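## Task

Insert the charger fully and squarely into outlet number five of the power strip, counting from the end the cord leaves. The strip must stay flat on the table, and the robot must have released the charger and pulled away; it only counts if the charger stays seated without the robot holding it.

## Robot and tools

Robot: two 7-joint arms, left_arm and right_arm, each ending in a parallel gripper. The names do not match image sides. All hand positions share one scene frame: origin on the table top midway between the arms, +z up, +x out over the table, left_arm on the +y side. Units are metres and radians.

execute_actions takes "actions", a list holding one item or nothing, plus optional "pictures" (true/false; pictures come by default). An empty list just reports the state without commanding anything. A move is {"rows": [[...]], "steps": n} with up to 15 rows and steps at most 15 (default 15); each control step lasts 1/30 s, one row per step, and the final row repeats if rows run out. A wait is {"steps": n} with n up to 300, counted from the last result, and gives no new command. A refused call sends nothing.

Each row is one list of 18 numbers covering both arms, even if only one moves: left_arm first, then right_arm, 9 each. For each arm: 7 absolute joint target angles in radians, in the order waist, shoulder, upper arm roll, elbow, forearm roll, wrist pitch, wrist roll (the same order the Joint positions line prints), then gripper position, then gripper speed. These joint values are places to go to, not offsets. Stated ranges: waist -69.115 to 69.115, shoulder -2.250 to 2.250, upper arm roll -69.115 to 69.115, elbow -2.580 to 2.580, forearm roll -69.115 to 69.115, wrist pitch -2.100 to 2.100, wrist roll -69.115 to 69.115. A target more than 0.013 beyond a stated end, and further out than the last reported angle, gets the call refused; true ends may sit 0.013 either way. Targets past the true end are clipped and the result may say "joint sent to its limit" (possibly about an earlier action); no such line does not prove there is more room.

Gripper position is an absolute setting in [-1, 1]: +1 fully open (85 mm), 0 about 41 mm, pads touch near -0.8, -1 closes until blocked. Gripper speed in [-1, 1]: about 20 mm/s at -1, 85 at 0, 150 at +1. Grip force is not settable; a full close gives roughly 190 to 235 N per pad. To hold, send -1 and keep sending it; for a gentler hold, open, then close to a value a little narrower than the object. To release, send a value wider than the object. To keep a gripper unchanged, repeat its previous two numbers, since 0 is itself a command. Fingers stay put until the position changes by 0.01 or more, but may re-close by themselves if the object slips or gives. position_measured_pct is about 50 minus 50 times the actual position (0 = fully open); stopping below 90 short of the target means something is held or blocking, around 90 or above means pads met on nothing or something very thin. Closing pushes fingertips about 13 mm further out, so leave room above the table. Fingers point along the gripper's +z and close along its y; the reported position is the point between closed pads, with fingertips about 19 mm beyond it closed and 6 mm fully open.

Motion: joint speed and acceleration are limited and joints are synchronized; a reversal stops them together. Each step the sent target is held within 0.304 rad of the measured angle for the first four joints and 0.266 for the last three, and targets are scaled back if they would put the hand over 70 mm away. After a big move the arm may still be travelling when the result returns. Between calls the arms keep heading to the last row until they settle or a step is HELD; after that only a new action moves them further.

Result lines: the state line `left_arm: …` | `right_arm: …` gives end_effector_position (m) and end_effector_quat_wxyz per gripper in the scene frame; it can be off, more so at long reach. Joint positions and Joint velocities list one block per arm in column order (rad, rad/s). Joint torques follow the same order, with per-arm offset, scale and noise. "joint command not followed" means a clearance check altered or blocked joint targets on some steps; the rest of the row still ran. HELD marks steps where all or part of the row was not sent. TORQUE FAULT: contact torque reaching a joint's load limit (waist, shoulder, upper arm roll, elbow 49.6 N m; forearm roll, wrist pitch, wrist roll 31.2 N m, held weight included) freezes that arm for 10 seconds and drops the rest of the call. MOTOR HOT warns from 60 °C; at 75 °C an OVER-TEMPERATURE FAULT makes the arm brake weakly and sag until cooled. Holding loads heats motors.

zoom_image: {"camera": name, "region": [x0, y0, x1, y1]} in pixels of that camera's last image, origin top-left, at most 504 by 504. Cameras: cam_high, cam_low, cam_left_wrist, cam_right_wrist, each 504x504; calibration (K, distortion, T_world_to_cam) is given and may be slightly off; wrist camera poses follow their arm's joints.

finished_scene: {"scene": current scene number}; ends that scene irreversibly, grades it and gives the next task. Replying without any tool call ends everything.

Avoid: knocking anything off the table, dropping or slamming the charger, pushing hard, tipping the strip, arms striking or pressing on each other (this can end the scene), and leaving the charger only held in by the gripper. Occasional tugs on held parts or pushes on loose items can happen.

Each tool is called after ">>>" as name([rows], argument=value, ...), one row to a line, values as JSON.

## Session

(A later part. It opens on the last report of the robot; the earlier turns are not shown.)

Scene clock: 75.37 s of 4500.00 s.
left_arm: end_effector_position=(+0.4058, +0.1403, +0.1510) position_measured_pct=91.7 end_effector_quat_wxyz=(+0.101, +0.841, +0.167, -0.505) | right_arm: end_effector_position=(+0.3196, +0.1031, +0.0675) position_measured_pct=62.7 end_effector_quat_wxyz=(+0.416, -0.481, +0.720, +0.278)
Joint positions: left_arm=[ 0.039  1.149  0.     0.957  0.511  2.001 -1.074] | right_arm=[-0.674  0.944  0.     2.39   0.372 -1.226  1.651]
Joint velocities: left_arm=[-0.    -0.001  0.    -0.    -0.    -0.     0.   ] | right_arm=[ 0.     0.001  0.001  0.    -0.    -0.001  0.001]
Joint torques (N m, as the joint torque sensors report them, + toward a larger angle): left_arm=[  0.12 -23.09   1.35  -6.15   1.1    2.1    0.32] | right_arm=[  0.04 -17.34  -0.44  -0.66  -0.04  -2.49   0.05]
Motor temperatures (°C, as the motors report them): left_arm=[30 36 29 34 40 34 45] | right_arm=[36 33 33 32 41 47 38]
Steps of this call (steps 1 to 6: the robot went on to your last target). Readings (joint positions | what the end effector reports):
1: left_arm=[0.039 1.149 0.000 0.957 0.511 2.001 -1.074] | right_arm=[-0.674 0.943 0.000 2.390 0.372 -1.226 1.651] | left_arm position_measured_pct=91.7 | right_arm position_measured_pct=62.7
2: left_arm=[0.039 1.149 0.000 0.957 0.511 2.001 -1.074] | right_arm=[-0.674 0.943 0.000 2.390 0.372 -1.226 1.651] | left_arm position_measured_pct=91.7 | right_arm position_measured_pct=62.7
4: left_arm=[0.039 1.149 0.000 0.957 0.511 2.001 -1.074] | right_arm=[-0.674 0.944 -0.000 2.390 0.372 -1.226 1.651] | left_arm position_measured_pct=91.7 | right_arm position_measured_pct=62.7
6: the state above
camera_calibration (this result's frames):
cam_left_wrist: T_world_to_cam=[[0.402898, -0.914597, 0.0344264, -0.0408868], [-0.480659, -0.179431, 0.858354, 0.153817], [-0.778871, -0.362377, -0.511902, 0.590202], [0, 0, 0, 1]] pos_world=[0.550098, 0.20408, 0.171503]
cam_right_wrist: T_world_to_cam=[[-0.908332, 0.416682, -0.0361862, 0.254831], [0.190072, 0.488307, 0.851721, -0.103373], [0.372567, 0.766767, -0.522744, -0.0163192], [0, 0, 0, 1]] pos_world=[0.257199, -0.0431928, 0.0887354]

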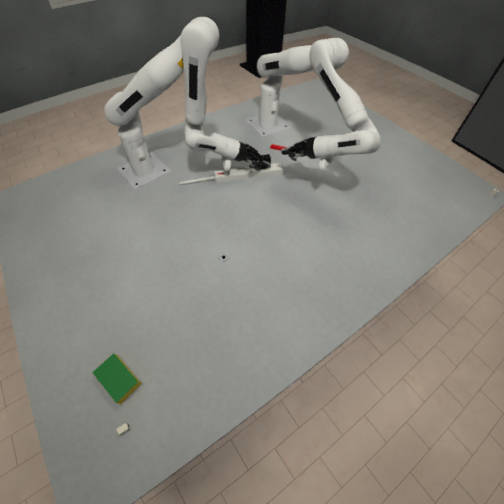

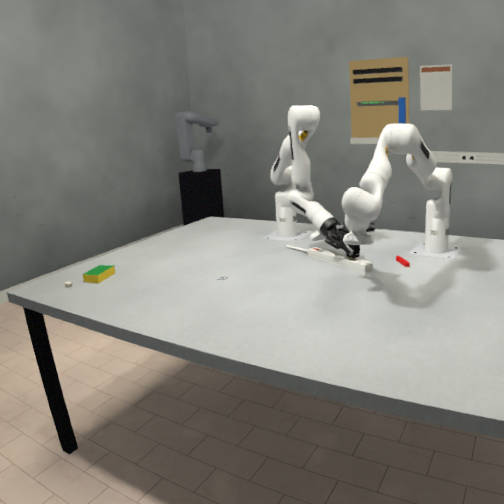

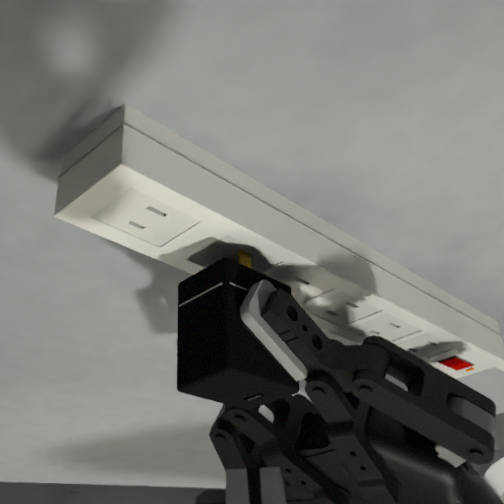

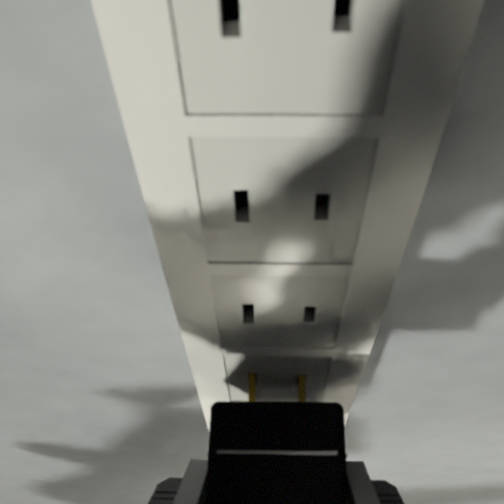

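>>> execute_actions([
  {"rows": [
[0.039,1.1489,0,0.9566,0.5107,2.0015,-1.0744,-1,0, -0.67414,0.94544,0,2.39006,0.37156,-1.22676,1.65167,-1,-0.6],
[0.039,1.1489,0,0.9566,0.5107,2.0015,-1.0744,-1,0, -0.67414,0.94714,0,2.38970,0.37139,-1.22800,1.65218,-1,-0.6],
[0.039,1.1489,0,0.9566,0.5107,2.0015,-1.0744,-1,0, -0.67414,0.94884,0,2.38933,0.37122,-1.22925,1.65269,-1,-0.6],
[0.039,1.1489,0,0.9566,0.5107,2.0015,-1.0744,-1,0, -0.67414,0.95054,0,2.38897,0.37105,-1.23050,1.65321,-1,-0.6],
[0.039,1.1489,0,0.9566,0.5107,2.0015,-1.0744,-1,0, -0.67414,0.95224,0,2.38861,0.37088,-1.23175,1.65372,-1,-0.6],
[0.039,1.1489,0,0.9566,0.5107,2.0015,-1.0744,-1,0, -0.67414,0.95394,0,2.38825,0.37071,-1.23299,1.65423,-1,-0.6],
[0.039,1.1489,0,0.9566,0.5107,2.0015,-1.0744,-1,0, -0.67414,0.95564,0,2.38789,0.37054,-1.23424,1.65475,-1,-0.6],
[0.039,1.1489,0,0.9566,0.5107,2.0015,-1.0744,-1,0, -0.67414,0.95734,0,2.38753,0.37037,-1.23549,1.65526,-1,-0.6],
[0.039,1.1489,0,0.9566,0.5107,2.0015,-1.0744,-1,0, -0.67414,0.95904,0,2.38717,0.37021,-1.23673,1.65577,-1,-0.6],
[0.039,1.1489,0,0.9566,0.5107,2.0015,-1.0744,-1,0, -0.67414,0.96074,0,2.38681,0.37004,-1.23798,1.65629,-1,-0.6],
[0.039,1.1489,0,0.9566,0.5107,2.0015,-1.0744,-1,0, -0.67414,0.96244,0,2.38645,0.36987,-1.23923,1.65680,-1,-0.6],
[0.039,1.1489,0,0.9566,0.5107,2.0015,-1.0744,-1,0, -0.67414,0.96414,0,2.38609,0.36970,-1.24048,1.65731,-1,-0.6],
[0.039,1.1489,0,0.9566,0.5107,2.0015,-1.0744,-1,0, -0.67414,0.96584,0,2.38572,0.36953,-1.24172,1.65782,-1,-0.6],
[0.039,1.1489,0,0.9566,0.5107,2.0015,-1.0744,-1,0, -0.67414,0.96754,0,2.38536,0.36936,-1.24297,1.65834,-1,-0.6],
[0.039,1.1489,0,0.9566,0.5107,2.0015,-1.0744,-1,0, -0.67414,0.96924,0,2.38500,0.36919,-1.24422,1.65885,-1,-0.6]
], "steps": 15},
], pictures=false)

>>> execute_actions([
  {"rows": [
[0.039,1.1489,0,0.9566,0.5107,2.0015,-1.0744,-1,0, -0.67414,0.97092,0,2.38460,0.36904,-1.24542,1.65934,-1,-0.6],
[0.039,1.1489,0,0.9566,0.5107,2.0015,-1.0744,-1,0, -0.67414,0.97261,0,2.38420,0.36889,-1.24661,1.65982,-1,-0.6],
[0.039,1.1489,0,0.9566,0.5107,2.0015,-1.0744,-1,0, -0.67414,0.97429,0,2.38380,0.36874,-1.24781,1.66031,-1,-0.6],
[0.039,1.1489,0,0.9566,0.5107,2.0015,-1.0744,-1,0, -0.67414,0.97597,0,2.38340,0.36858,-1.24901,1.66079,-1,-0.6],
[0.039,1.1489,0,0.9566,0.5107,2.0015,-1.0744,-1,0, -0.67414,0.97766,0,2.38300,0.36843,-1.25021,1.66128,-1,-0.6],
[0.039,1.1489,0,0.9566,0.5107,2.0015,-1.0744,-1,0, -0.67414,0.97934,0,2.38260,0.36828,-1.25140,1.66177,-1,-0.6],
[0.039,1.1489,0,0.9566,0.5107,2.0015,-1.0744,-1,0, -0.67414,0.98102,0,2.38220,0.36813,-1.25260,1.66225,-1,-0.6],
[0.039,1.1489,0,0.9566,0.5107,2.0015,-1.0744,-1,0, -0.67414,0.98271,0,2.38180,0.36798,-1.25380,1.66274,-1,-0.6],
[0.039,1.1489,0,0.9566,0.5107,2.0015,-1.0744,-1,0, -0.67414,0.98439,0,2.38140,0.36782,-1.25500,1.66322,-1,-0.6],
[0.039,1.1489,0,0.9566,0.5107,2.0015,-1.0744,-1,0, -0.67414,0.98607,0,2.38100,0.36767,-1.25620,1.66371,-1,-0.6],
[0.039,1.1489,0,0.9566,0.5107,2.0015,-1.0744,-1,0, -0.67414,0.98776,0,2.38060,0.36752,-1.25739,1.66420,-1,-0.6],
[0.039,1.1489,0,0.9566,0.5107,2.0015,-1.0744,-1,0, -0.67414,0.98944,0,2.38020,0.36737,-1.25859,1.66468,-1,-0.6],
[0.039,1.1489,0,0.9566,0.5107,2.0015,-1.0744,-1,0, -0.67414,0.99112,0,2.37980,0.36722,-1.25979,1.66517,-1,-0.6],
[0.039,1.1489,0,0.9566,0.5107,2.0015,-1.0744,-1,0, -0.67414,0.99281,0,2.37940,0.36706,-1.26099,1.66566,-1,-0.6],
[0.039,1.1489,0,0.9566,0.5107,2.0015,-1.0744,-1,0, -0.67414,0.99449,0,2.37900,0.36691,-1.26218,1.66614,-1,-0.6]
], "steps": 15},
], pictures=false)

>>> execute_actions([
  {"steps": 10},
])

Scene clock: 80.03 s of 4500.00 s.
left_arm: end_effector_position=(+0.4058, +0.1403, +0.1510) position_measured_pct=91.7 end_effector_quat_wxyz=(+0.101, +0.841, +0.167, -0.505) | right_arm: end_effector_position=(+0.3198, +0.1035, +0.0617) position_measured_pct=62.7 end_effector_quat_wxyz=(+0.417, -0.481, +0.720, +0.278)
Joint positions: left_arm=[ 0.039  1.149  0.     0.957  0.511  2.001 -1.074] | right_arm=[-0.674  0.966 -0.     2.386  0.37  -1.244  1.658]
Joint velocities: left_arm=[-0.     0.     0.     0.001 -0.    -0.    -0.   ] | right_arm=[ 0.001  0.036 -0.002 -0.011 -0.004 -0.053  0.014]
Joint torques (N m, as the joint torque sensors report them, + toward a larger angle): left_arm=[  0.24 -23.31   1.93  -6.07   0.95   2.29   0.45] | right_arm=[ -0.09 -14.5   -0.73  -0.34  -0.01  -1.2    0.13]
Motor temperatures (°C, as the motors report them): left_arm=[30 36 29 34 40 34 45] | right_arm=[36 33 33 32 41 47 38]
Steps of this call (steps 1 to 15: the robot went on to your last target; steps 16 to 90: nothing new was sent; then 1.17 s passed at rest; steps 91 to 105: all 15 steps of this action). Readings (joint positions | what the end effector reports):
91: left_arm=[0.039 1.149 0.000 0.957 0.511 2.001 -1.074] | right_arm=[-0.674 0.944 -0.000 2.390 0.372 -1.226 1.651] | left_arm position_measured_pct=91.7 | right_arm position_measured_pct=62.7
92: left_arm=[0.039 1.149 0.000 0.957 0.511 2.001 -1.074] | right_arm=[-0.674 0.946 -0.000 2.390 0.372 -1.227 1.652] | left_arm position_measured_pct=91.7 | right_arm position_measured_pct=62.7
94: left_arm=[0.039 1.149 0.000 0.957 0.511 2.001 -1.074] | right_arm=[-0.674 0.949 -0.000 2.389 0.371 -1.229 1.653] | left_arm position_measured_pct=91.7 | right_arm position_measured_pct=62.7
98: left_arm=[0.039 1.149 0.000 0.957 0.511 2.001 -1.074] | right_arm=[-0.674 0.955 -0.000 2.388 0.371 -1.234 1.655] | left_arm position_measured_pct=91.7 | right_arm position_measured_pct=62.7
105: the state above

Scene clock: 80.53 s of 4500.00 s.
left_arm: end_effector_position=(+0.4058, +0.1403, +0.1510) position_measured_pct=91.7 end_effector_quat_wxyz=(+0.101, +0.841, +0.167, -0.505) | right_arm: end_effector_position=(+0.3215, +0.1063, +0.0604) position_measured_pct=62.7 end_effector_quat_wxyz=(+0.423, -0.479, +0.716, +0.281)
Joint positions: left_arm=[ 0.039  1.149  0.     0.957  0.511  2.001 -1.074] | right_arm=[-0.674  0.984 -0.001  2.379  0.368 -1.269  1.665]
Joint velocities: left_arm=[ 0.     0.001  0.     0.001 -0.    -0.    -0.   ] | right_arm=[ 0.001  0.035 -0.002 -0.014 -0.001 -0.049  0.014]
Joint torques (N m, as the joint torque sensors report them, + toward a larger angle): left_arm=[  0.35 -23.08   1.3   -6.05   0.93   2.3    0.16] | right_arm=[-0.15 -8.75  0.43  0.28 -0.52  1.75  0.14]
Motor temperatures (°C, as the motors report them): left_arm=[30 36 29 34 40 34 45] | right_arm=[36 33 33 32 41 47 38]
Steps of this call (steps 1 to 15: all 15 steps of this action). Readings (joint positions | what the end effector reports):
1: left_arm=[0.039 1.149 0.000 0.957 0.511 2.001 -1.074] | right_arm=[-0.674 0.967 -0.000 2.385 0.370 -1.246 1.659] | left_arm position_measured_pct=91.7 | right_arm position_measured_pct=62.7
2: left_arm=[0.039 1.149 0.000 0.957 0.511 2.001 -1.074] | right_arm=[-0.674 0.968 -0.000 2.385 0.369 -1.248 1.659] | left_arm position_measured_pct=91.7 | right_arm position_measured_pct=62.7
4: left_arm=[0.039 1.149 0.000 0.957 0.511 2.001 -1.074] | right_arm=[-0.674 0.971 -0.000 2.384 0.369 -1.251 1.660] | left_arm position_measured_pct=91.7 | right_arm position_measured_pct=62.7
8: left_arm=[0.039 1.149 0.000 0.957 0.511 2.001 -1.074] | right_arm=[-0.674 0.975 -0.001 2.382 0.369 -1.258 1.662] | left_arm position_measured_pct=91.7 | right_arm position_measured_pct=62.7
15: the state above

Scene clock: 80.87 s of 4500.00 s.
left_arm: end_effector_position=(+0.4058, +0.1403, +0.1510) position_measured_pct=91.7 end_effector_quat_wxyz=(+0.101, +0.841, +0.167, -0.505) | right_arm: end_effector_position=(+0.3216, +0.1065, +0.0604) position_measured_pct=62.7 end_effector_quat_wxyz=(+0.423, -0.479, +0.716, +0.281)
Joint positions: left_arm=[ 0.039  1.149  0.     0.957  0.511  2.001 -1.074] | right_arm=[-0.674  0.984 -0.001  2.378  0.368 -1.271  1.666]
Joint velocities: left_arm=[ 0.     0.001 -0.     0.    -0.     0.    -0.   ] | right_arm=[ 0.     0.     0.001  0.    -0.    -0.001 -0.   ]
Joint torques (N m, as the joint torque sensors report them, + toward a larger angle): left_arm=[  0.   -22.72   1.76  -6.14   0.85   2.11   0.28] | right_arm=[-0.22 -9.11  0.47  0.52 -0.49  1.59  0.08]
Motor temperatures (°C, as the motors report them): left_arm=[30 36 29 34 40 34 45] | right_arm=[36 33 33 32 41 47 38]
Steps of this call (steps 1 to 10: the robot went on to your last target). Readings (joint positions | what the end effector reports):
1: left_arm=[0.039 1.149 0.000 0.957 0.511 2.001 -1.074] | right_arm=[-0.674 0.984 -0.001 2.378 0.368 -1.271 1.666] | left_arm position_measured_pct=91.7 | right_arm position_measured_pct=62.7
2: left_arm=[0.039 1.149 0.000 0.957 0.511 2.001 -1.074] | right_arm=[-0.674 0.984 -0.001 2.378 0.368 -1.271 1.666] | left_arm position_measured_pct=91.7 | right_arm position_measured_pct=62.7
4: left_arm=[0.039 1.149 0.000 0.957 0.511 2.001 -1.074] | right_arm=[-0.674 0.984 -0.001 2.378 0.368 -1.271 1.666] | left_arm position_measured_pct=91.7 | right_arm position_measured_pct=62.7
8: left_arm=[0.039 1.149 0.000 0.957 0.511 2.001 -1.074] | right_arm=[-0.674 0.984 -0.001 2.378 0.368 -1.271 1.666] | left_arm position_measured_pct=91.7 | right_arm position_measured_pct=62.7
10: the state above
camera_calibration (this result's frames):
cam_left_wrist: T_world_to_cam=[[0.402899, -0.914597, 0.0344265, -0.0408869], [-0.480659, -0.179431, 0.858354, 0.153817], [-0.778871, -0.362377, -0.511902, 0.590202], [0, 0, 0, 1]] pos_world=[0.550098, 0.20408, 0.171503]
cam_right_wrist: T_world_to_cam=[[-0.908247, 0.416634, -0.0387817, 0.255119], [0.180869, 0.474479, 0.861485, -0.0954983], [0.377325, 0.775426, -0.5063, -0.0268402], [0, 0, 0, 1]] pos_world=[0.259111, -0.0401668, 0.078575]

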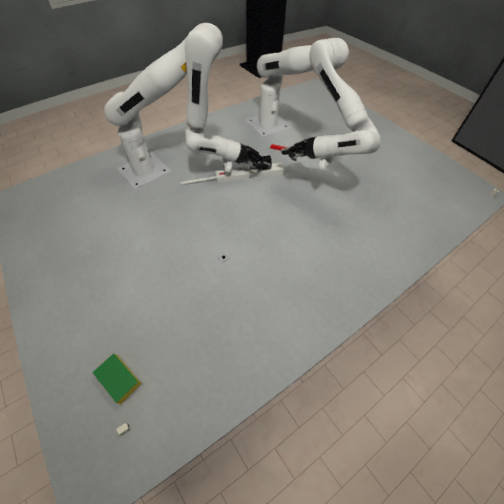

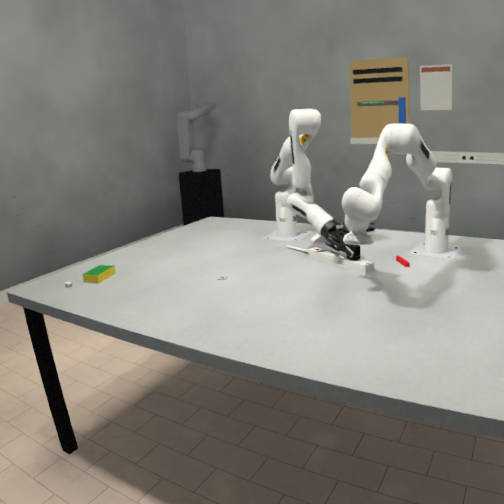

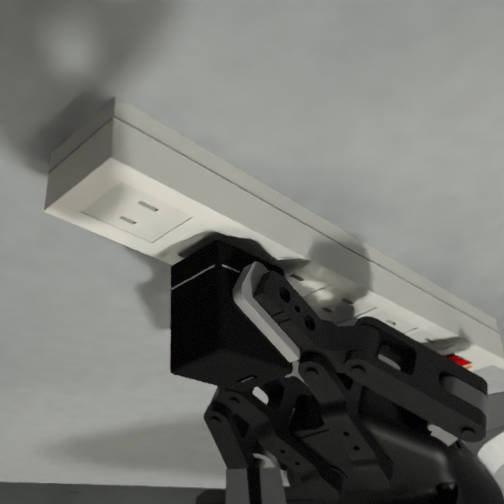

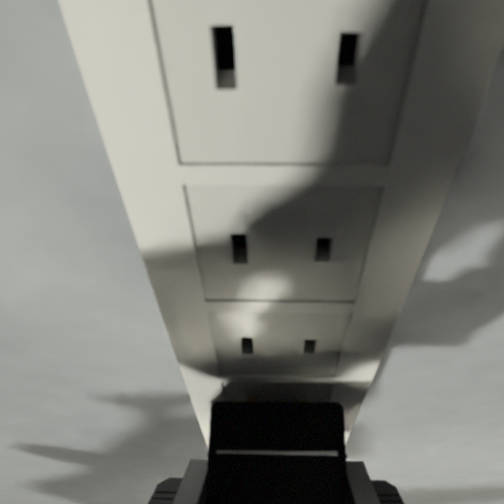

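>>> execute_actions([
  {"rows": [
[0.039,1.1489,0,0.9566,0.5107,2.0015,-1.0744,-1,0, -0.67430,0.99471,0.00006,2.37877,0.36681,-1.26112,1.66585,-1,-0.6],
[0.039,1.1489,0,0.9566,0.5107,2.0015,-1.0744,-1,0, -0.67445,0.99493,0.00012,2.37855,0.36671,-1.26006,1.66556,-1,-0.6],
[0.039,1.1489,0,0.9566,0.5107,2.0015,-1.0744,-1,0, -0.67461,0.99515,0.00018,2.37832,0.36660,-1.25900,1.66526,-1,-0.6],
[0.039,1.1489,0,0.9566,0.5107,2.0015,-1.0744,-1,0, -0.67476,0.99537,0.00024,2.37810,0.36650,-1.25794,1.66497,-1,-0.6],
[0.039,1.1489,0,0.9566,0.5107,2.0015,-1.0744,-1,0, -0.67492,0.99559,0.00030,2.37787,0.36640,-1.25688,1.66468,-1,-0.6],
[0.039,1.1489,0,0.9566,0.5107,2.0015,-1.0744,-1,0, -0.67508,0.99581,0.00036,2.37765,0.36630,-1.25581,1.66439,-1,-0.6],
[0.039,1.1489,0,0.9566,0.5107,2.0015,-1.0744,-1,0, -0.67523,0.99603,0.00042,2.37742,0.36619,-1.25475,1.66410,-1,-0.6],
[0.039,1.1489,0,0.9566,0.5107,2.0015,-1.0744,-1,0, -0.67539,0.99625,0.00048,2.37720,0.36609,-1.25369,1.66380,-1,-0.6],
[0.039,1.1489,0,0.9566,0.5107,2.0015,-1.0744,-1,0, -0.67554,0.99647,0.00054,2.37697,0.36599,-1.25263,1.66351,-1,-0.6],
[0.039,1.1489,0,0.9566,0.5107,2.0015,-1.0744,-1,0, -0.67570,0.99669,0.00060,2.37675,0.36589,-1.25157,1.66322,-1,-0.6],
[0.039,1.1489,0,0.9566,0.5107,2.0015,-1.0744,-1,0, -0.67586,0.99691,0.00066,2.37652,0.36578,-1.25051,1.66293,-1,-0.6],
[0.039,1.1489,0,0.9566,0.5107,2.0015,-1.0744,-1,0, -0.67601,0.99713,0.00072,2.37630,0.36568,-1.24945,1.66264,-1,-0.6],
[0.039,1.1489,0,0.9566,0.5107,2.0015,-1.0744,-1,0, -0.67617,0.99735,0.00078,2.37607,0.36558,-1.24839,1.66234,-1,-0.6],
[0.039,1.1489,0,0.9566,0.5107,2.0015,-1.0744,-1,0, -0.67632,0.99757,0.00084,2.37585,0.36548,-1.24733,1.66205,-1,-0.6],
[0.039,1.1489,0,0.9566,0.5107,2.0015,-1.0744,-1,0, -0.67648,0.99779,0.00090,2.37562,0.36538,-1.24627,1.66176,-1,-0.6]
], "steps": 15},
], pictures=false)

Scene clock: 86.37 s of 4500.00 s.
left_arm: end_effector_position=(+0.4058, +0.1403, +0.1510) position_measured_pct=91.7 end_effector_quat_wxyz=(+0.101, +0.841, +0.167, -0.505) | right_arm: end_effector_position=(+0.3218, +0.1067, +0.0575) position_measured_pct=62.7 end_effector_quat_wxyz=(+0.420, -0.480, +0.718, +0.279)
Joint positions: left_arm=[ 0.039  1.149  0.     0.957  0.511  2.001 -1.074] | right_arm=[-0.676  0.985 -0.001  2.373  0.366 -1.257  1.662]
Joint velocities: left_arm=[-0. -0.  0.  0. -0. -0. -0.] | right_arm=[-0.012  0.047  0.002 -0.031 -0.018  0.085 -0.008]
Joint torques (N m, as the joint torque sensors report them, + toward a larger angle): left_arm=[  0.12 -23.07   2.04  -6.44   1.17   2.48   0.2 ] | right_arm=[  0.95 -10.4    0.85   3.07  -0.02   1.15   0.16]
Motor temperatures (°C, as the motors report them): left_arm=[30 36 29 34 40 34 45] | right_arm=[36 33 33 32 41 47 38]
Steps of this call (steps 1 to 15: the robot went on to your last target; steps 16 to 90: nothing new was sent; then 2.00 s passed at rest; steps 91 to 105: all 15 steps of this action). Readings (joint positions | what the end effector reports):
91: left_arm=[0.039 1.149 0.000 0.957 0.511 2.001 -1.074] | right_arm=[-0.674 0.985 -0.001 2.378 0.368 -1.271 1.666] | left_arm position_measured_pct=91.7 | right_arm position_measured_pct=62.7
92: left_arm=[0.039 1.149 0.000 0.957 0.511 2.001 -1.074] | right_arm=[-0.674 0.984 -0.001 2.378 0.368 -1.270 1.666] | left_arm position_measured_pct=91.7 | right_arm position_measured_pct=62.7
94: left_arm=[0.039 1.149 0.000 0.957 0.511 2.001 -1.074] | right_arm=[-0.674 0.984 -0.001 2.378 0.368 -1.269 1.665] | left_arm position_measured_pct=91.7 | right_arm position_measured_pct=62.7
98: left_arm=[0.039 1.149 0.000 0.957 0.511 2.001 -1.074] | right_arm=[-0.675 0.984 -0.001 2.376 0.368 -1.266 1.664] | left_arm position_measured_pct=91.7 | right_arm position_measured_pct=62.7
105: the state above

It's sliding in now. Continue the ramp.

>>> execute_actions([
  {"rows": [
[0.039,1.1489,0,0.9566,0.5107,2.0015,-1.0744,-1,0, -0.67664,0.99801,0.00096,2.37539,0.36528,-1.24521,1.66147,-1,-0.6],
[0.039,1.1489,0,0.9566,0.5107,2.0015,-1.0744,-1,0, -0.67679,0.99823,0.00102,2.37517,0.36517,-1.24415,1.66118,-1,-0.6],
[0.039,1.1489,0,0.9566,0.5107,2.0015,-1.0744,-1,0, -0.67695,0.99845,0.00108,2.37494,0.36507,-1.24309,1.66088,-1,-0.6],
[0.039,1.1489,0,0.9566,0.5107,2.0015,-1.0744,-1,0, -0.67710,0.99867,0.00114,2.37472,0.36497,-1.24202,1.66059,-1,-0.6],
[0.039,1.1489,0,0.9566,0.5107,2.0015,-1.0744,-1,0, -0.67726,0.99889,0.00120,2.37449,0.36487,-1.24096,1.66030,-1,-0.6],
[0.039,1.1489,0,0.9566,0.5107,2.0015,-1.0744,-1,0, -0.67742,0.99911,0.00126,2.37427,0.36476,-1.23990,1.66001,-1,-0.6],
[0.039,1.1489,0,0.9566,0.5107,2.0015,-1.0744,-1,0, -0.67757,0.99933,0.00132,2.37404,0.36466,-1.23884,1.65972,-1,-0.6],
[0.039,1.1489,0,0.9566,0.5107,2.0015,-1.0744,-1,0, -0.67773,0.99955,0.00138,2.37382,0.36456,-1.23778,1.65942,-1,-0.6]
], "steps": 12},
])

Scene clock: 87.53 s of 4500.00 s.
left_arm: end_effector_position=(+0.4058, +0.1403, +0.1510) position_measured_pct=91.7 end_effector_quat_wxyz=(+0.101, +0.841, +0.167, -0.505) | right_arm: end_effector_position=(+0.3218, +0.1067, +0.0550) position_measured_pct=62.7 end_effector_quat_wxyz=(+0.417, -0.480, +0.720, +0.278)
Joint positions: left_arm=[ 0.039  1.149  0.     0.957  0.511  2.001 -1.074] | right_arm=[-0.677  0.987 -0.     2.37   0.365 -1.25   1.659]
Joint velocities: left_arm=[-0.     0.001 -0.     0.    -0.001 -0.     0.   ] | right_arm=[-0.    -0.001  0.    -0.    -0.001  0.002  0.001]
Joint torques (N m, as the joint torque sensors report them, + toward a larger angle): left_arm=[  0.2  -22.74   2.12  -6.15   0.95   2.41   0.59] | right_arm=[-0.23 -6.86  0.94  3.23 -0.28  2.75  0.02]
Motor temperatures (°C, as the motors report them): left_arm=[30 36 29 34 40 34 45] | right_arm=[36 33 33 32 41 47 38]
Steps of this call (steps 1 to 15: the robot went on to your last target; steps 16 to 23: nothing new was sent; steps 24 to 35: all 12 steps of this action). Readings (joint positions | what the end effector reports):
24: left_arm=[0.039 1.149 0.000 0.957 0.511 2.001 -1.074] | right_arm=[-0.677 0.988 -0.001 2.371 0.366 -1.255 1.662] | left_arm position_measured_pct=91.7 | right_arm position_measured_pct=62.7
25: left_arm=[0.039 1.149 0.000 0.957 0.511 2.001 -1.074] | right_arm=[-0.677 0.988 -0.001 2.371 0.365 -1.255 1.661] | left_arm position_measured_pct=91.7 | right_arm position_measured_pct=62.7
27: left_arm=[0.039 1.149 0.000 0.957 0.511 2.001 -1.074] | right_arm=[-0.677 0.988 -0.000 2.370 0.365 -1.254 1.661] | left_arm position_measured_pct=91.7 | right_arm position_measured_pct=62.7
31: left_arm=[0.039 1.149 0.000 0.957 0.511 2.001 -1.074] | right_arm=[-0.677 0.987 -0.000 2.370 0.365 -1.251 1.660] | left_arm position_measured_pct=91.7 | right_arm position_measured_pct=62.7
35: the state above
camera_calibration (this result's frames):
cam_left_wrist: T_world_to_cam=[[0.402898, -0.914597, 0.0344268, -0.0408869], [-0.480659, -0.17943, 0.858354, 0.153817], [-0.778871, -0.362377, -0.511901, 0.590202], [0, 0, 0, 1]] pos_world=[0.550098, 0.20408, 0.171503]
cam_right_wrist: T_world_to_cam=[[-0.908036, 0.417312, -0.0363553, 0.254749], [0.18902, 0.485644, 0.853476, -0.0943527], [0.373822, 0.768115, -0.519863, -0.0271656], [0, 0, 0, 1]] pos_world=[0.25931, -0.0396217, 0.0756668]

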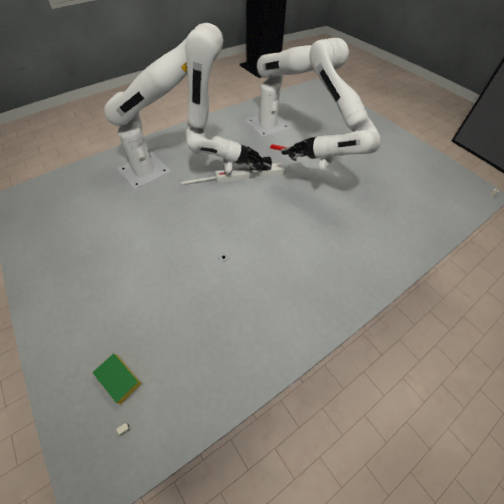

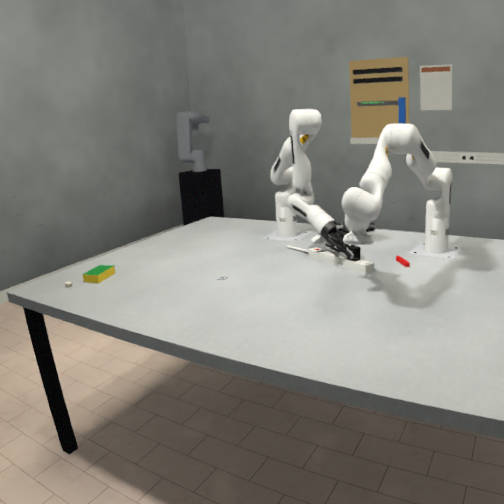

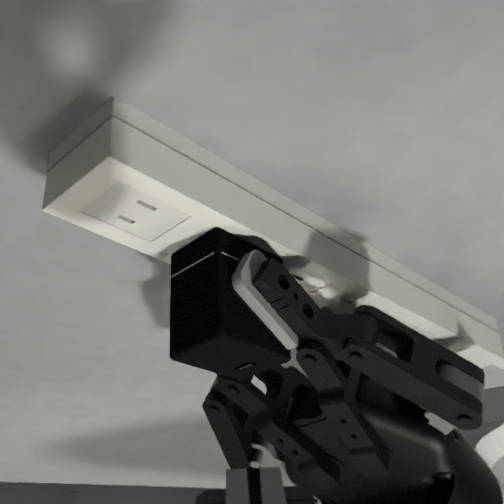

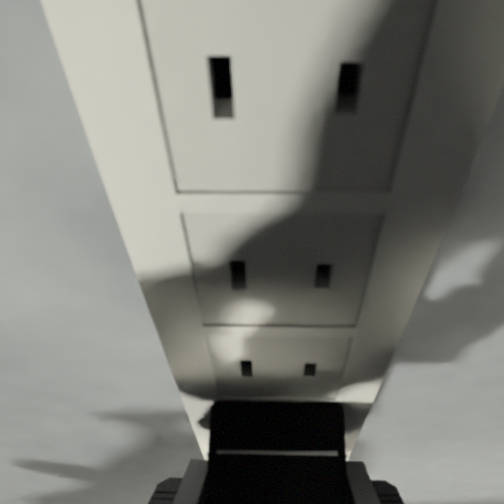

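>>> execute_actions([
  {"rows": [
[0.039,1.1489,0,0.9566,0.5107,2.0015,-1.0744,-1,0, -0.67788,0.99977,0.00144,2.37359,0.36446,-1.23672,1.65913,-1,-0.6],
[0.039,1.1489,0,0.9566,0.5107,2.0015,-1.0744,-1,0, -0.67804,0.99999,0.00150,2.37337,0.36435,-1.23566,1.65884,-1,-0.6],
[0.039,1.1489,0,0.9566,0.5107,2.0015,-1.0744,-1,0, -0.67820,1.00021,0.00156,2.37314,0.36425,-1.23459,1.65855,-1,-0.6],
[0.039,1.1489,0,0.9566,0.5107,2.0015,-1.0744,-1,0, -0.67835,1.00043,0.00162,2.37292,0.36415,-1.23353,1.65826,-1,-0.6],
[0.039,1.1489,0,0.9566,0.5107,2.0015,-1.0744,-1,0, -0.67851,1.00065,0.00168,2.37269,0.36405,-1.23247,1.65796,-1,-0.6],
[0.039,1.1489,0,0.9566,0.5107,2.0015,-1.0744,-1,0, -0.67866,1.00087,0.00174,2.37247,0.36394,-1.23141,1.65767,-1,-0.6],
[0.039,1.1489,0,0.9566,0.5107,2.0015,-1.0744,-1,0, -0.67882,1.00108,0.00180,2.37224,0.36384,-1.23035,1.65738,-1,-0.6]
], "steps": 12},
])

>>> zoom_image(camera="cam_left_wrist", region=[140, 190, 320, 320])

Scene clock: 88.90 s of 4500.00 s.
left_arm: end_effector_position=(+0.4058, +0.1403, +0.1510) position_measured_pct=91.7 end_effector_quat_wxyz=(+0.101, +0.841, +0.167, -0.505) | right_arm: end_effector_position=(+0.3218, +0.1067, +0.0548) position_measured_pct=62.7 end_effector_quat_wxyz=(+0.416, -0.480, +0.720, +0.278)
Joint positions: left_arm=[ 0.039  1.149  0.     0.957  0.511  2.001 -1.074] | right_arm=[-0.678  0.985 -0.     2.369  0.365 -1.245  1.657]
Joint velocities: left_arm=[-0.    -0.001  0.     0.002  0.    -0.     0.   ] | right_arm=[-0.    -0.001  0.001 -0.     0.     0.001  0.002]
Joint torques (N m, as the joint torque sensors report them, + toward a larger angle): left_arm=[  0.19 -22.96   1.88  -6.12   1.06   2.38   0.43] | right_arm=[-0.44 -4.11  1.02  2.64 -0.47  3.98  0.17]
Motor temperatures (°C, as the motors report them): left_arm=[30 36 29 34 40 34 45] | right_arm=[36 33 33 32 41 47 38]
Steps of this call (steps 1 to 15: the robot went on to your last target; steps 16 to 29: nothing new was sent; steps 30 to 41: all 12 steps of this action). Readings (joint positions | what the end effector reports):
30: left_arm=[0.039 1.149 0.000 0.957 0.511 2.001 -1.074] | right_arm=[-0.677 0.987 -0.000 2.370 0.365 -1.249 1.659] | left_arm position_measured_pct=91.7 | right_arm position_measured_pct=62.7
31: left_arm=[0.039 1.149 0.000 0.957 0.511 2.001 -1.074] | right_arm=[-0.678 0.986 -0.000 2.369 0.365 -1.249 1.659] | left_arm position_measured_pct=91.7 | right_arm position_measured_pct=62.7
33: left_arm=[0.039 1.149 0.000 0.957 0.511 2.001 -1.074] | right_arm=[-0.678 0.986 -0.000 2.369 0.365 -1.248 1.658] | left_arm position_measured_pct=91.7 | right_arm position_measured_pct=62.7
37: left_arm=[0.039 1.149 0.000 0.957 0.511 2.001 -1.074] | right_arm=[-0.678 0.985 -0.000 2.369 0.365 -1.245 1.657] | left_arm position_measured_pct=91.7 | right_arm position_measured_pct=62.7
41: the state above
camera_calibration (this result's frames):
cam_left_wrist: T_world_to_cam=[[0.402898, -0.914597, 0.0344263, -0.0408868], [-0.480659, -0.179431, 0.858354, 0.153817], [-0.778871, -0.362377, -0.511902, 0.590202], [0, 0, 0, 1]] pos_world=[0.550098, 0.20408, 0.171503]
cam_right_wrist: T_world_to_cam=[[-0.90796, 0.41753, -0.0357292, 0.254667], [0.190585, 0.487367, 0.852145, -0.0947919], [0.373209, 0.766904, -0.522085, -0.0268783], [0, 0, 0, 1]] pos_world=[0.259325, -0.0395198, 0.0758427]

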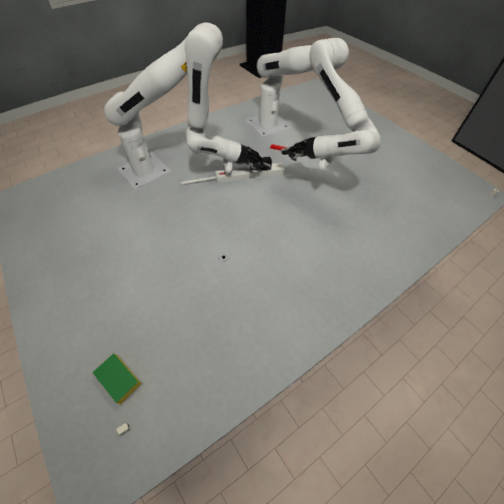

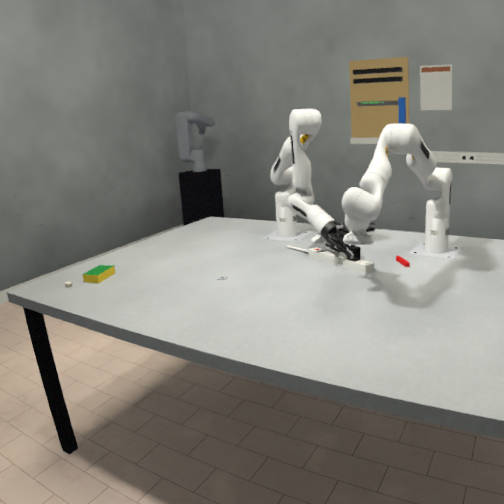

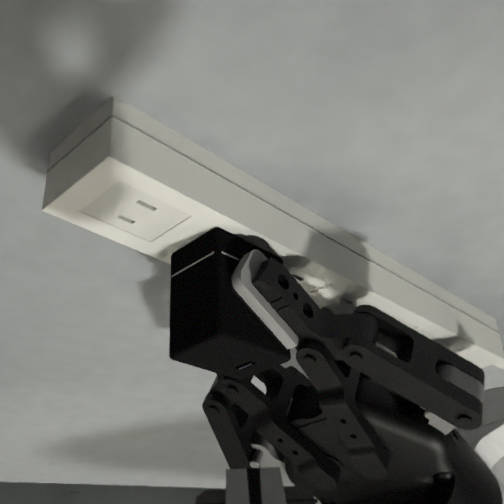

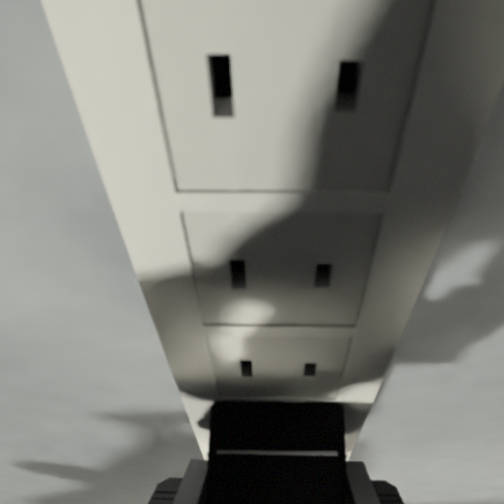

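Region (140, 190, 320, 320) of cam_left_wrist's 504x504 image, scaled by 2.800.

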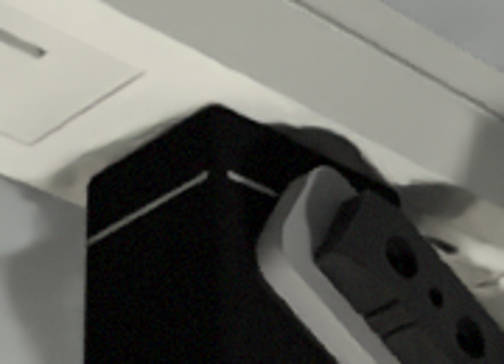

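>>> execute_actions([
  {"rows": [
[-0.01,1.11,0,0.9566,0.5107,2.0015,-1.0744,-1,0, -0.67874,0.99913,0.00158,2.37184,0.36396,-1.23212,1.65738,-1,-0.6],
[-0.04,1.09,0,0.9566,0.5107,2.0015,-1.0744,-1,0, -0.67866,0.99718,0.00135,2.37143,0.36408,-1.23389,1.65738,-1,-0.6],
[-0.07,1.07,0,0.9566,0.5107,2.0015,-1.0744,-1,0, -0.67858,0.99524,0.00113,2.37103,0.36420,-1.23566,1.65738,-1,-0.6],
[-0.10,1.05,0,0.9566,0.5107,2.0015,-1.0744,-1,0, -0.67850,0.99329,0.00090,2.37062,0.36432,-1.23743,1.65738,-1,-0.6],
[-0.13,1.03,0,0.9566,0.5107,2.0015,-1.0744,-1,0, -0.67842,0.99134,0.00068,2.37022,0.36444,-1.23919,1.65738,-1,-0.6],
[-0.16,1.01,0,0.9566,0.5107,2.0015,-1.0744,-1,0, -0.67834,0.98939,0.00045,2.36981,0.36456,-1.24096,1.65738,-1,-0.6],
[-0.19,0.99,0,0.9566,0.5107,2.0015,-1.0744,-1,0, -0.67826,0.98745,0.00023,2.36941,0.36468,-1.24273,1.65738,-1,-0.6],
[-0.22,0.97,0,0.9566,0.5107,2.0015,-1.0744,-1,0, -0.67818,0.98550,0,2.36900,0.36480,-1.24450,1.65738,-1,-0.6],
[-0.25,0.95,0,0.9566,0.5107,2.0015,-1.0744,-1,0, -0.67818,0.98550,0,2.36900,0.36480,-1.24450,1.65738,-1,-0.6],
[-0.28,0.93,0,0.9566,0.5107,2.0015,-1.0744,-1,0, -0.67818,0.98550,0,2.36900,0.36480,-1.24450,1.65738,-1,-0.6],
[-0.31,0.91,0,0.9566,0.5107,2.0015,-1.0744,-1,0, -0.67818,0.98550,0,2.36900,0.36480,-1.24450,1.65738,-1,-0.6],
[-0.34,0.89,0,0.9566,0.5107,2.0015,-1.0744,-1,0, -0.67818,0.98550,0,2.36900,0.36480,-1.24450,1.65738,0.4,0],
[-0.37,0.87,0,0.9566,0.5107,2.0015,-1.0744,-1,0, -0.67818,0.98550,0,2.36900,0.36480,-1.24450,1.65738,0.4,0],
[-0.40,0.85,0,0.9566,0.5107,2.0015,-1.0744,-1,0, -0.67818,0.98550,0,2.36900,0.36480,-1.24450,1.65738,0.4,0],
[-0.43,0.83,0,0.9566,0.5107,2.0015,-1.0744,-1,0, -0.67818,0.98550,0,2.36900,0.36480,-1.24450,1.65738,0.4,0]
], "steps": 15},
], pictures=false)

>>> execute_actions([
  {"rows": [[-0.6,0.75,0,0.9566,0.5107,2.0015,-1.0744,-1,0, -0.67818,0.98550,0,2.36900,0.36480,-1.24450,1.65738,0.4,0]], "steps": 10},
], pictures=false)

Scene clock: 91.70 s of 4500.00 s.
left_arm: end_effector_position=(+0.4746, +0.2842, +0.2486) position_measured_pct=91.7 end_effector_quat_wxyz=(+0.198, +0.854, +0.293, -0.382) | right_arm: end_effector_position=(+0.3219, +0.1067, +0.0549) position_measured_pct=57.9 end_effector_quat_wxyz=(+0.416, -0.480, +0.720, +0.278)
Joint positions: left_arm=[-0.294  0.921 -0.     0.956  0.511  2.001 -1.074] | right_arm=[-0.678  0.984 -0.     2.369  0.365 -1.245  1.657]
Joint velocities: left_arm=[-0.833 -0.554 -0.001 -0.    -0.    -0.    -0.   ] | right_arm=[0.    0.009 0.003 0.003 0.    0.009 0.002]
Joint torques (N m, as the joint torque sensors report them, + toward a larger angle): left_arm=[  0.38 -22.03   1.94  -6.97   1.     1.78   0.4 ] | right_arm=[  0.09 -17.1   -0.5   -0.47   0.07  -2.57   0.05]
Motor temperatures (°C, as the motors report them): left_arm=[30 36 29 34 40 34 45] | right_arm=[36 33 33 32 41 47 38]
Steps of this call (steps 1 to 15: the robot went on to your last target; steps 16 to 69: nothing new was sent; steps 70 to 84: all 15 steps of this action). Readings (joint positions | what the end effector reports):
70: left_arm=[0.038 1.148 0.000 0.957 0.511 2.001 -1.074] | right_arm=[-0.678 0.984 -0.000 2.369 0.365 -1.245 1.657] | left_arm position_measured_pct=91.7 | right_arm position_measured_pct=62.7
71: left_arm=[0.032 1.143 0.001 0.957 0.511 2.001 -1.074] | right_arm=[-0.678 0.984 -0.000 2.369 0.365 -1.244 1.657] | left_arm position_measured_pct=91.7 | right_arm position_measured_pct=62.7
73: left_arm=[0.003 1.121 0.002 0.958 0.512 2.001 -1.074] | right_arm=[-0.678 0.983 -0.000 2.369 0.365 -1.243 1.657] | left_arm position_measured_pct=91.7 | right_arm position_measured_pct=62.7
77: left_arm=[-0.102 1.049 0.000 0.957 0.511 2.001 -1.074] | right_arm=[-0.678 0.982 -0.000 2.369 0.365 -1.244 1.657] | left_arm position_measured_pct=91.7 | right_arm position_measured_pct=62.7
84: the state above

Scene clock: 92.03 s of 4500.00 s.
left_arm: end_effector_position=(+0.4776, +0.4120, +0.3153) position_measured_pct=91.7 end_effector_quat_wxyz=(+0.246, +0.836, +0.401, -0.281) | right_arm: end_effector_position=(+0.3217, +0.1064, +0.0543) position_measured_pct=31.0 end_effector_quat_wxyz=(+0.416, -0.480, +0.721, +0.278)
Joint positions: left_arm=[-0.568  0.768 -0.002  0.955  0.51   2.002 -1.074] | right_arm=[-0.678  0.985  0.     2.369  0.365 -1.244  1.657]
Joint velocities: left_arm=[-0.503 -0.28  -0.016 -0.006 -0.008  0.006  0.   ] | right_arm=[ 0.     0.     0.002 -0.     0.001 -0.    -0.   ]
Joint torques (N m, as the joint torque sensors report them, + toward a larger angle): left_arm=[  5.12 -17.24   3.68  -6.58   1.56   1.45   0.4 ] | right_arm=[  0.12 -16.96  -0.61  -0.43   0.13  -2.26   0.08]
Motor temperatures (°C, as the motors report them): left_arm=[30 36 29 34 40 34 45] | right_arm=[36 33 33 32 41 47 38]
Steps of this call (steps 1 to 10: all 10 steps of this action). Readings (joint positions | what the end effector reports):
1: left_arm=[-0.322 0.903 0.000 0.956 0.511 2.001 -1.074] | right_arm=[-0.678 0.985 -0.000 2.369 0.365 -1.245 1.657] | left_arm position_measured_pct=91.7 | right_arm position_measured_pct=55.6
2: left_arm=[-0.351 0.887 0.000 0.956 0.511 2.001 -1.074] | right_arm=[-0.678 0.985 -0.000 2.369 0.365 -1.244 1.657] | left_arm position_measured_pct=91.7 | right_arm position_measured_pct=52.4
4: left_arm=[-0.408 0.856 0.000 0.956 0.511 2.001 -1.074] | right_arm=[-0.678 0.985 0.000 2.369 0.365 -1.244 1.657] | left_arm position_measured_pct=91.7 | right_arm position_measured_pct=46.8
8: left_arm=[-0.523 0.793 -0.000 0.956 0.511 2.001 -1.074] | right_arm=[-0.678 0.985 0.000 2.369 0.365 -1.244 1.657] | left_arm position_measured_pct=91.7 | right_arm position_measured_pct=34.9
10: the state above

>>> execute_actions([
  {"rows": [[-0.6,0.75,0,0.9566,0.5107,2.0015,-1.0744,-1,0, -0.67818,0.80,0,2.42,0.382,-1.12,1.607,0.4,0]], "steps": 9},
], pictures=false)

>>> execute_actions([
  {"rows": [[-0.6,0.75,0,0.9566,0.5107,2.0015,-1.0744,-1,0, -0.67818,0.55,0,2.42,0.382,-1.05,1.607,0.4,0]], "steps": 10},
], pictures=false)

>>> execute_actions([
  {"rows": [[-0.6,0.75,0,0.9566,0.5107,2.0015,-1.0744,-1,0, -0.35,0.45,0,2.42,0.382,-1.05,1.607,0.4,0]], "steps": 15},
])

Scene clock: 94.40 s of 4500.00 s.
left_arm: end_effector_position=(+0.4750, +0.4259, +0.3234) position_measured_pct=91.7 end_effector_quat_wxyz=(+0.251, +0.833, +0.413, -0.269) | right_arm: end_effector_position=(+0.3186, +0.1029, +0.1012) position_measured_pct=29.8 end_effector_quat_wxyz=(+0.417, -0.480, +0.720, +0.277)
Joint positions: left_arm=[-0.6    0.75   0.     0.957  0.511  2.001 -1.074] | right_arm=[-0.678  0.828 -0.     2.412  0.379 -1.14   1.615]
Joint velocities: left_arm=[-0.    -0.001 -0.    -0.001 -0.     0.    -0.   ] | right_arm=[ 0.    -0.423  0.001  0.141  0.051  0.357 -0.144]
Joint torques (N m, as the joint torque sensors report them, + toward a larger angle): left_arm=[  0.33 -20.47   1.44  -8.24   1.15   1.45   0.55] | right_arm=[ -0.01 -13.64  -0.53  -1.47  -0.11  -1.98  -0.04]
Motor temperatures (°C, as the motors report them): left_arm=[30 36 29 34 40 34 45] | right_arm=[36 33 33 32 41 47 38]
Steps of this call (steps 1 to 30: the robot went on to your last target; steps 31 to 62: nothing new was sent; steps 63 to 71: all 9 steps of this action). Readings (joint positions | what the end effector reports):
63: left_arm=[-0.600 0.750 0.000 0.957 0.511 2.001 -1.074] | right_arm=[-0.678 0.984 0.000 2.369 0.365 -1.244 1.657] | left_arm position_measured_pct=91.7 | right_arm position_measured_pct=29.8
64: left_arm=[-0.600 0.750 0.000 0.957 0.511 2.001 -1.074] | right_arm=[-0.678 0.977 0.000 2.371 0.365 -1.240 1.656] | left_arm position_measured_pct=91.7 | right_arm position_measured_pct=29.8
66: left_arm=[-0.600 0.750 0.000 0.957 0.511 2.001 -1.074] | right_arm=[-0.678 0.947 0.000 2.379 0.368 -1.222 1.649] | left_arm position_measured_pct=91.7 | right_arm position_measured_pct=29.8
70: left_arm=[-0.600 0.750 0.000 0.957 0.511 2.001 -1.074] | right_arm=[-0.678 0.845 -0.000 2.406 0.377 -1.153 1.620] | left_arm position_measured_pct=91.7 | right_arm position_measured_pct=29.8
71: the state above

Scene clock: 94.73 s of 4500.00 s.
left_arm: end_effector_position=(+0.4750, +0.4259, +0.3234) position_measured_pct=91.7 end_effector_quat_wxyz=(+0.251, +0.833, +0.413, -0.269) | right_arm: end_effector_position=(+0.3346, +0.1132, +0.2117) position_measured_pct=29.8 end_effector_quat_wxyz=(+0.488, -0.476, +0.676, +0.278)
Joint positions: left_arm=[-0.6    0.75   0.     0.957  0.511  2.001 -1.074] | right_arm=[-0.678  0.577 -0.     2.419  0.382 -1.057  1.607]
Joint velocities: left_arm=[ 0.     0.    -0.     0.001  0.    -0.     0.   ] | right_arm=[ 0.001 -0.404 -0.001  0.008  0.003  0.126 -0.008]
Joint torques (N m, as the joint torque sensors report them, + toward a larger angle): left_arm=[  0.18 -20.06   1.62  -8.37   1.01   1.63   0.48] | right_arm=[ -0.24 -11.71  -0.45  -3.19  -0.32  -2.     0.  ]
Motor temperatures (°C, as the motors report them): left_arm=[30 36 29 34 40 34 45] | right_arm=[36 33 33 32 41 47 38]
Steps of this call (steps 1 to 10: all 10 steps of this action). Readings (joint positions | what the end effector reports):
1: left_arm=[-0.600 0.750 0.000 0.957 0.511 2.001 -1.074] | right_arm=[-0.678 0.814 -0.000 2.416 0.381 -1.129 1.611] | left_arm position_measured_pct=91.7 | right_arm position_measured_pct=29.8
2: left_arm=[-0.600 0.750 0.000 0.957 0.511 2.001 -1.074] | right_arm=[-0.678 0.793 -0.000 2.417 0.381 -1.118 1.610] | left_arm position_measured_pct=91.7 | right_arm position_measured_pct=29.8
4: left_arm=[-0.600 0.750 0.000 0.957 0.511 2.001 -1.074] | right_arm=[-0.678 0.735 0.000 2.418 0.381 -1.100 1.609] | left_arm position_measured_pct=91.7 | right_arm position_measured_pct=29.8
8: left_arm=[-0.600 0.750 0.000 0.957 0.511 2.001 -1.074] | right_arm=[-0.678 0.614 0.000 2.418 0.382 -1.068 1.608] | left_arm position_measured_pct=91.7 | right_arm position_measured_pct=29.8
10: the state above

Scene clock: 95.23 s of 4500.00 s.
left_arm: end_effector_position=(+0.4750, +0.4259, +0.3234) position_measured_pct=91.7 end_effector_quat_wxyz=(+0.251, +0.833, +0.413, -0.269) | right_arm: end_effector_position=(+0.4557, -0.0089, +0.2757) position_measured_pct=29.8 end_effector_quat_wxyz=(+0.571, -0.363, +0.709, +0.198)
Joint positions: left_arm=[-0.6    0.75   0.     0.957  0.511  2.001 -1.074] | right_arm=[-0.37   0.456  0.002  2.42   0.381 -1.05   1.607]
Joint velocities: left_arm=[ 0.     0.001  0.    -0.001 -0.     0.    -0.   ] | right_arm=[ 0.322 -0.099  0.012  0.002 -0.006  0.004 -0.001]
Joint torques (N m, as the joint torque sensors report them, + toward a larger angle): left_arm=[  0.13 -20.34   1.5   -8.64   1.22   1.43   0.4 ] | right_arm=[ -2.22 -12.21  -2.12  -4.43   0.16  -2.54  -0.04]
Motor temperatures (°C, as the motors report them): left_arm=[30 36 29 34 40 34 45] | right_arm=[36 33 33 32 41 47 38]
Steps of this call (steps 1 to 15: all 15 steps of this action). Readings (joint positions | what the end effector reports):
1: left_arm=[-0.600 0.750 0.000 0.957 0.511 2.001 -1.074] | right_arm=[-0.677 0.565 -0.000 2.419 0.382 -1.054 1.607] | left_arm position_measured_pct=91.7 | right_arm position_measured_pct=29.8
2: left_arm=[-0.600 0.750 0.000 0.957 0.511 2.001 -1.074] | right_arm=[-0.670 0.556 -0.001 2.419 0.383 -1.053 1.607] | left_arm position_measured_pct=91.7 | right_arm position_measured_pct=29.8
4: left_arm=[-0.600 0.750 -0.000 0.957 0.511 2.001 -1.074] | right_arm=[-0.641 0.539 -0.002 2.420 0.383 -1.052 1.607] | left_arm position_measured_pct=91.7 | right_arm position_measured_pct=29.8
8: left_arm=[-0.600 0.750 0.000 0.957 0.511 2.001 -1.074] | right_arm=[-0.535 0.507 -0.001 2.419 0.382 -1.052 1.607] | left_arm position_measured_pct=91.7 | right_arm position_measured_pct=29.8
15: the state above
camera_calibration (this result's frames):
cam_left_wrist: T_world_to_cam=[[0.821326, -0.52013, 0.234281, -0.244908], [-0.539506, -0.57479, 0.615264, 0.365281], [-0.185355, -0.631729, -0.752703, 0.746537], [0, 0, 0, 1]] pos_world=[0.536595, 0.554185, 0.394554]
cam_right_wrist: T_world_to_cam=[[-0.708025, 0.688136, -0.158649, 0.377565], [0.0940171, 0.314508, 0.944588, -0.235266], [0.699901, 0.653876, -0.287376, -0.0874312], [0, 0, 0, 1]] pos_world=[0.350638, -0.128654, 0.257004]

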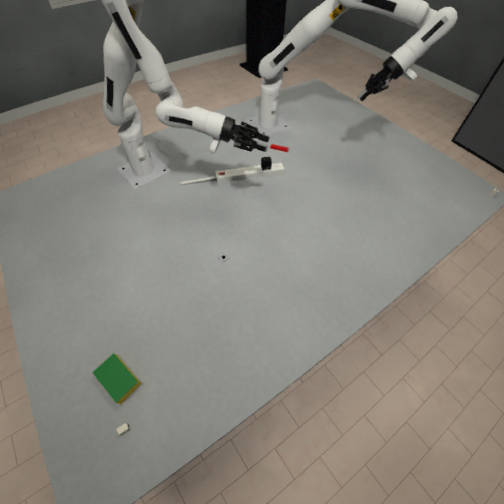

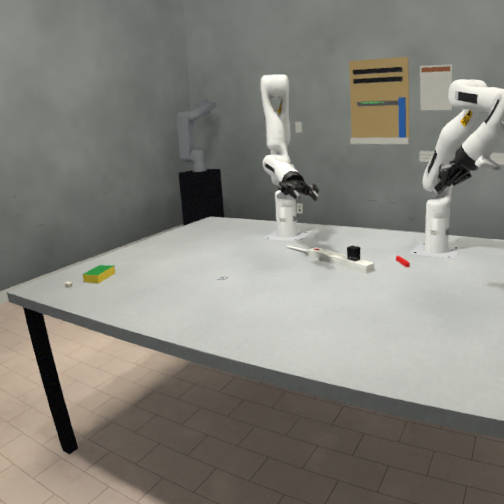

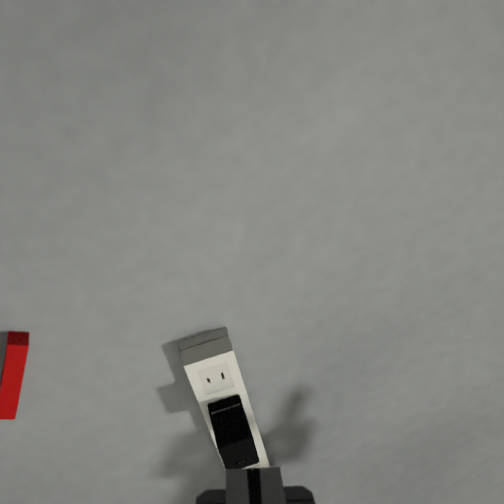

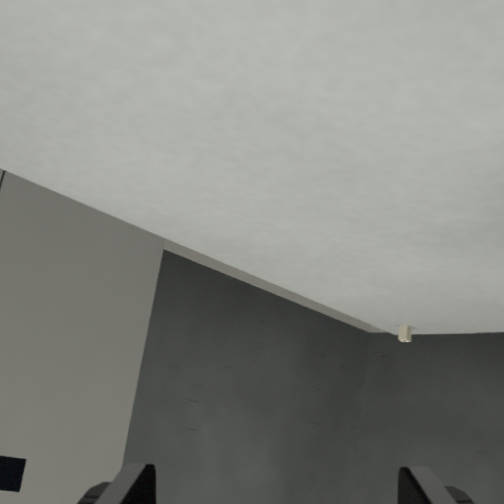

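>>> zoom_image(camera="cam_low", region=[290, 230, 390, 285])

Region (290, 230, 390, 285) of cam_low's 504x504 image, scaled by 5.040, with more detail than that image has; it fills the top 277 rows of this view, and the rest is white.

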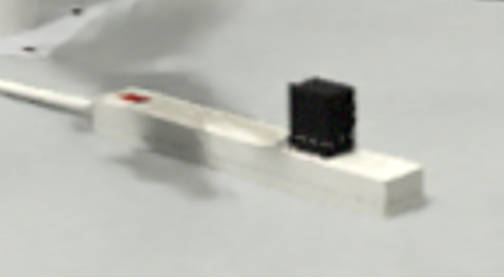

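The charger is seated flush in the fifth outlet, the strip is flat, and both arms are clear.

>>> finished_scene(scene=2)

The scene is finished: the task was done.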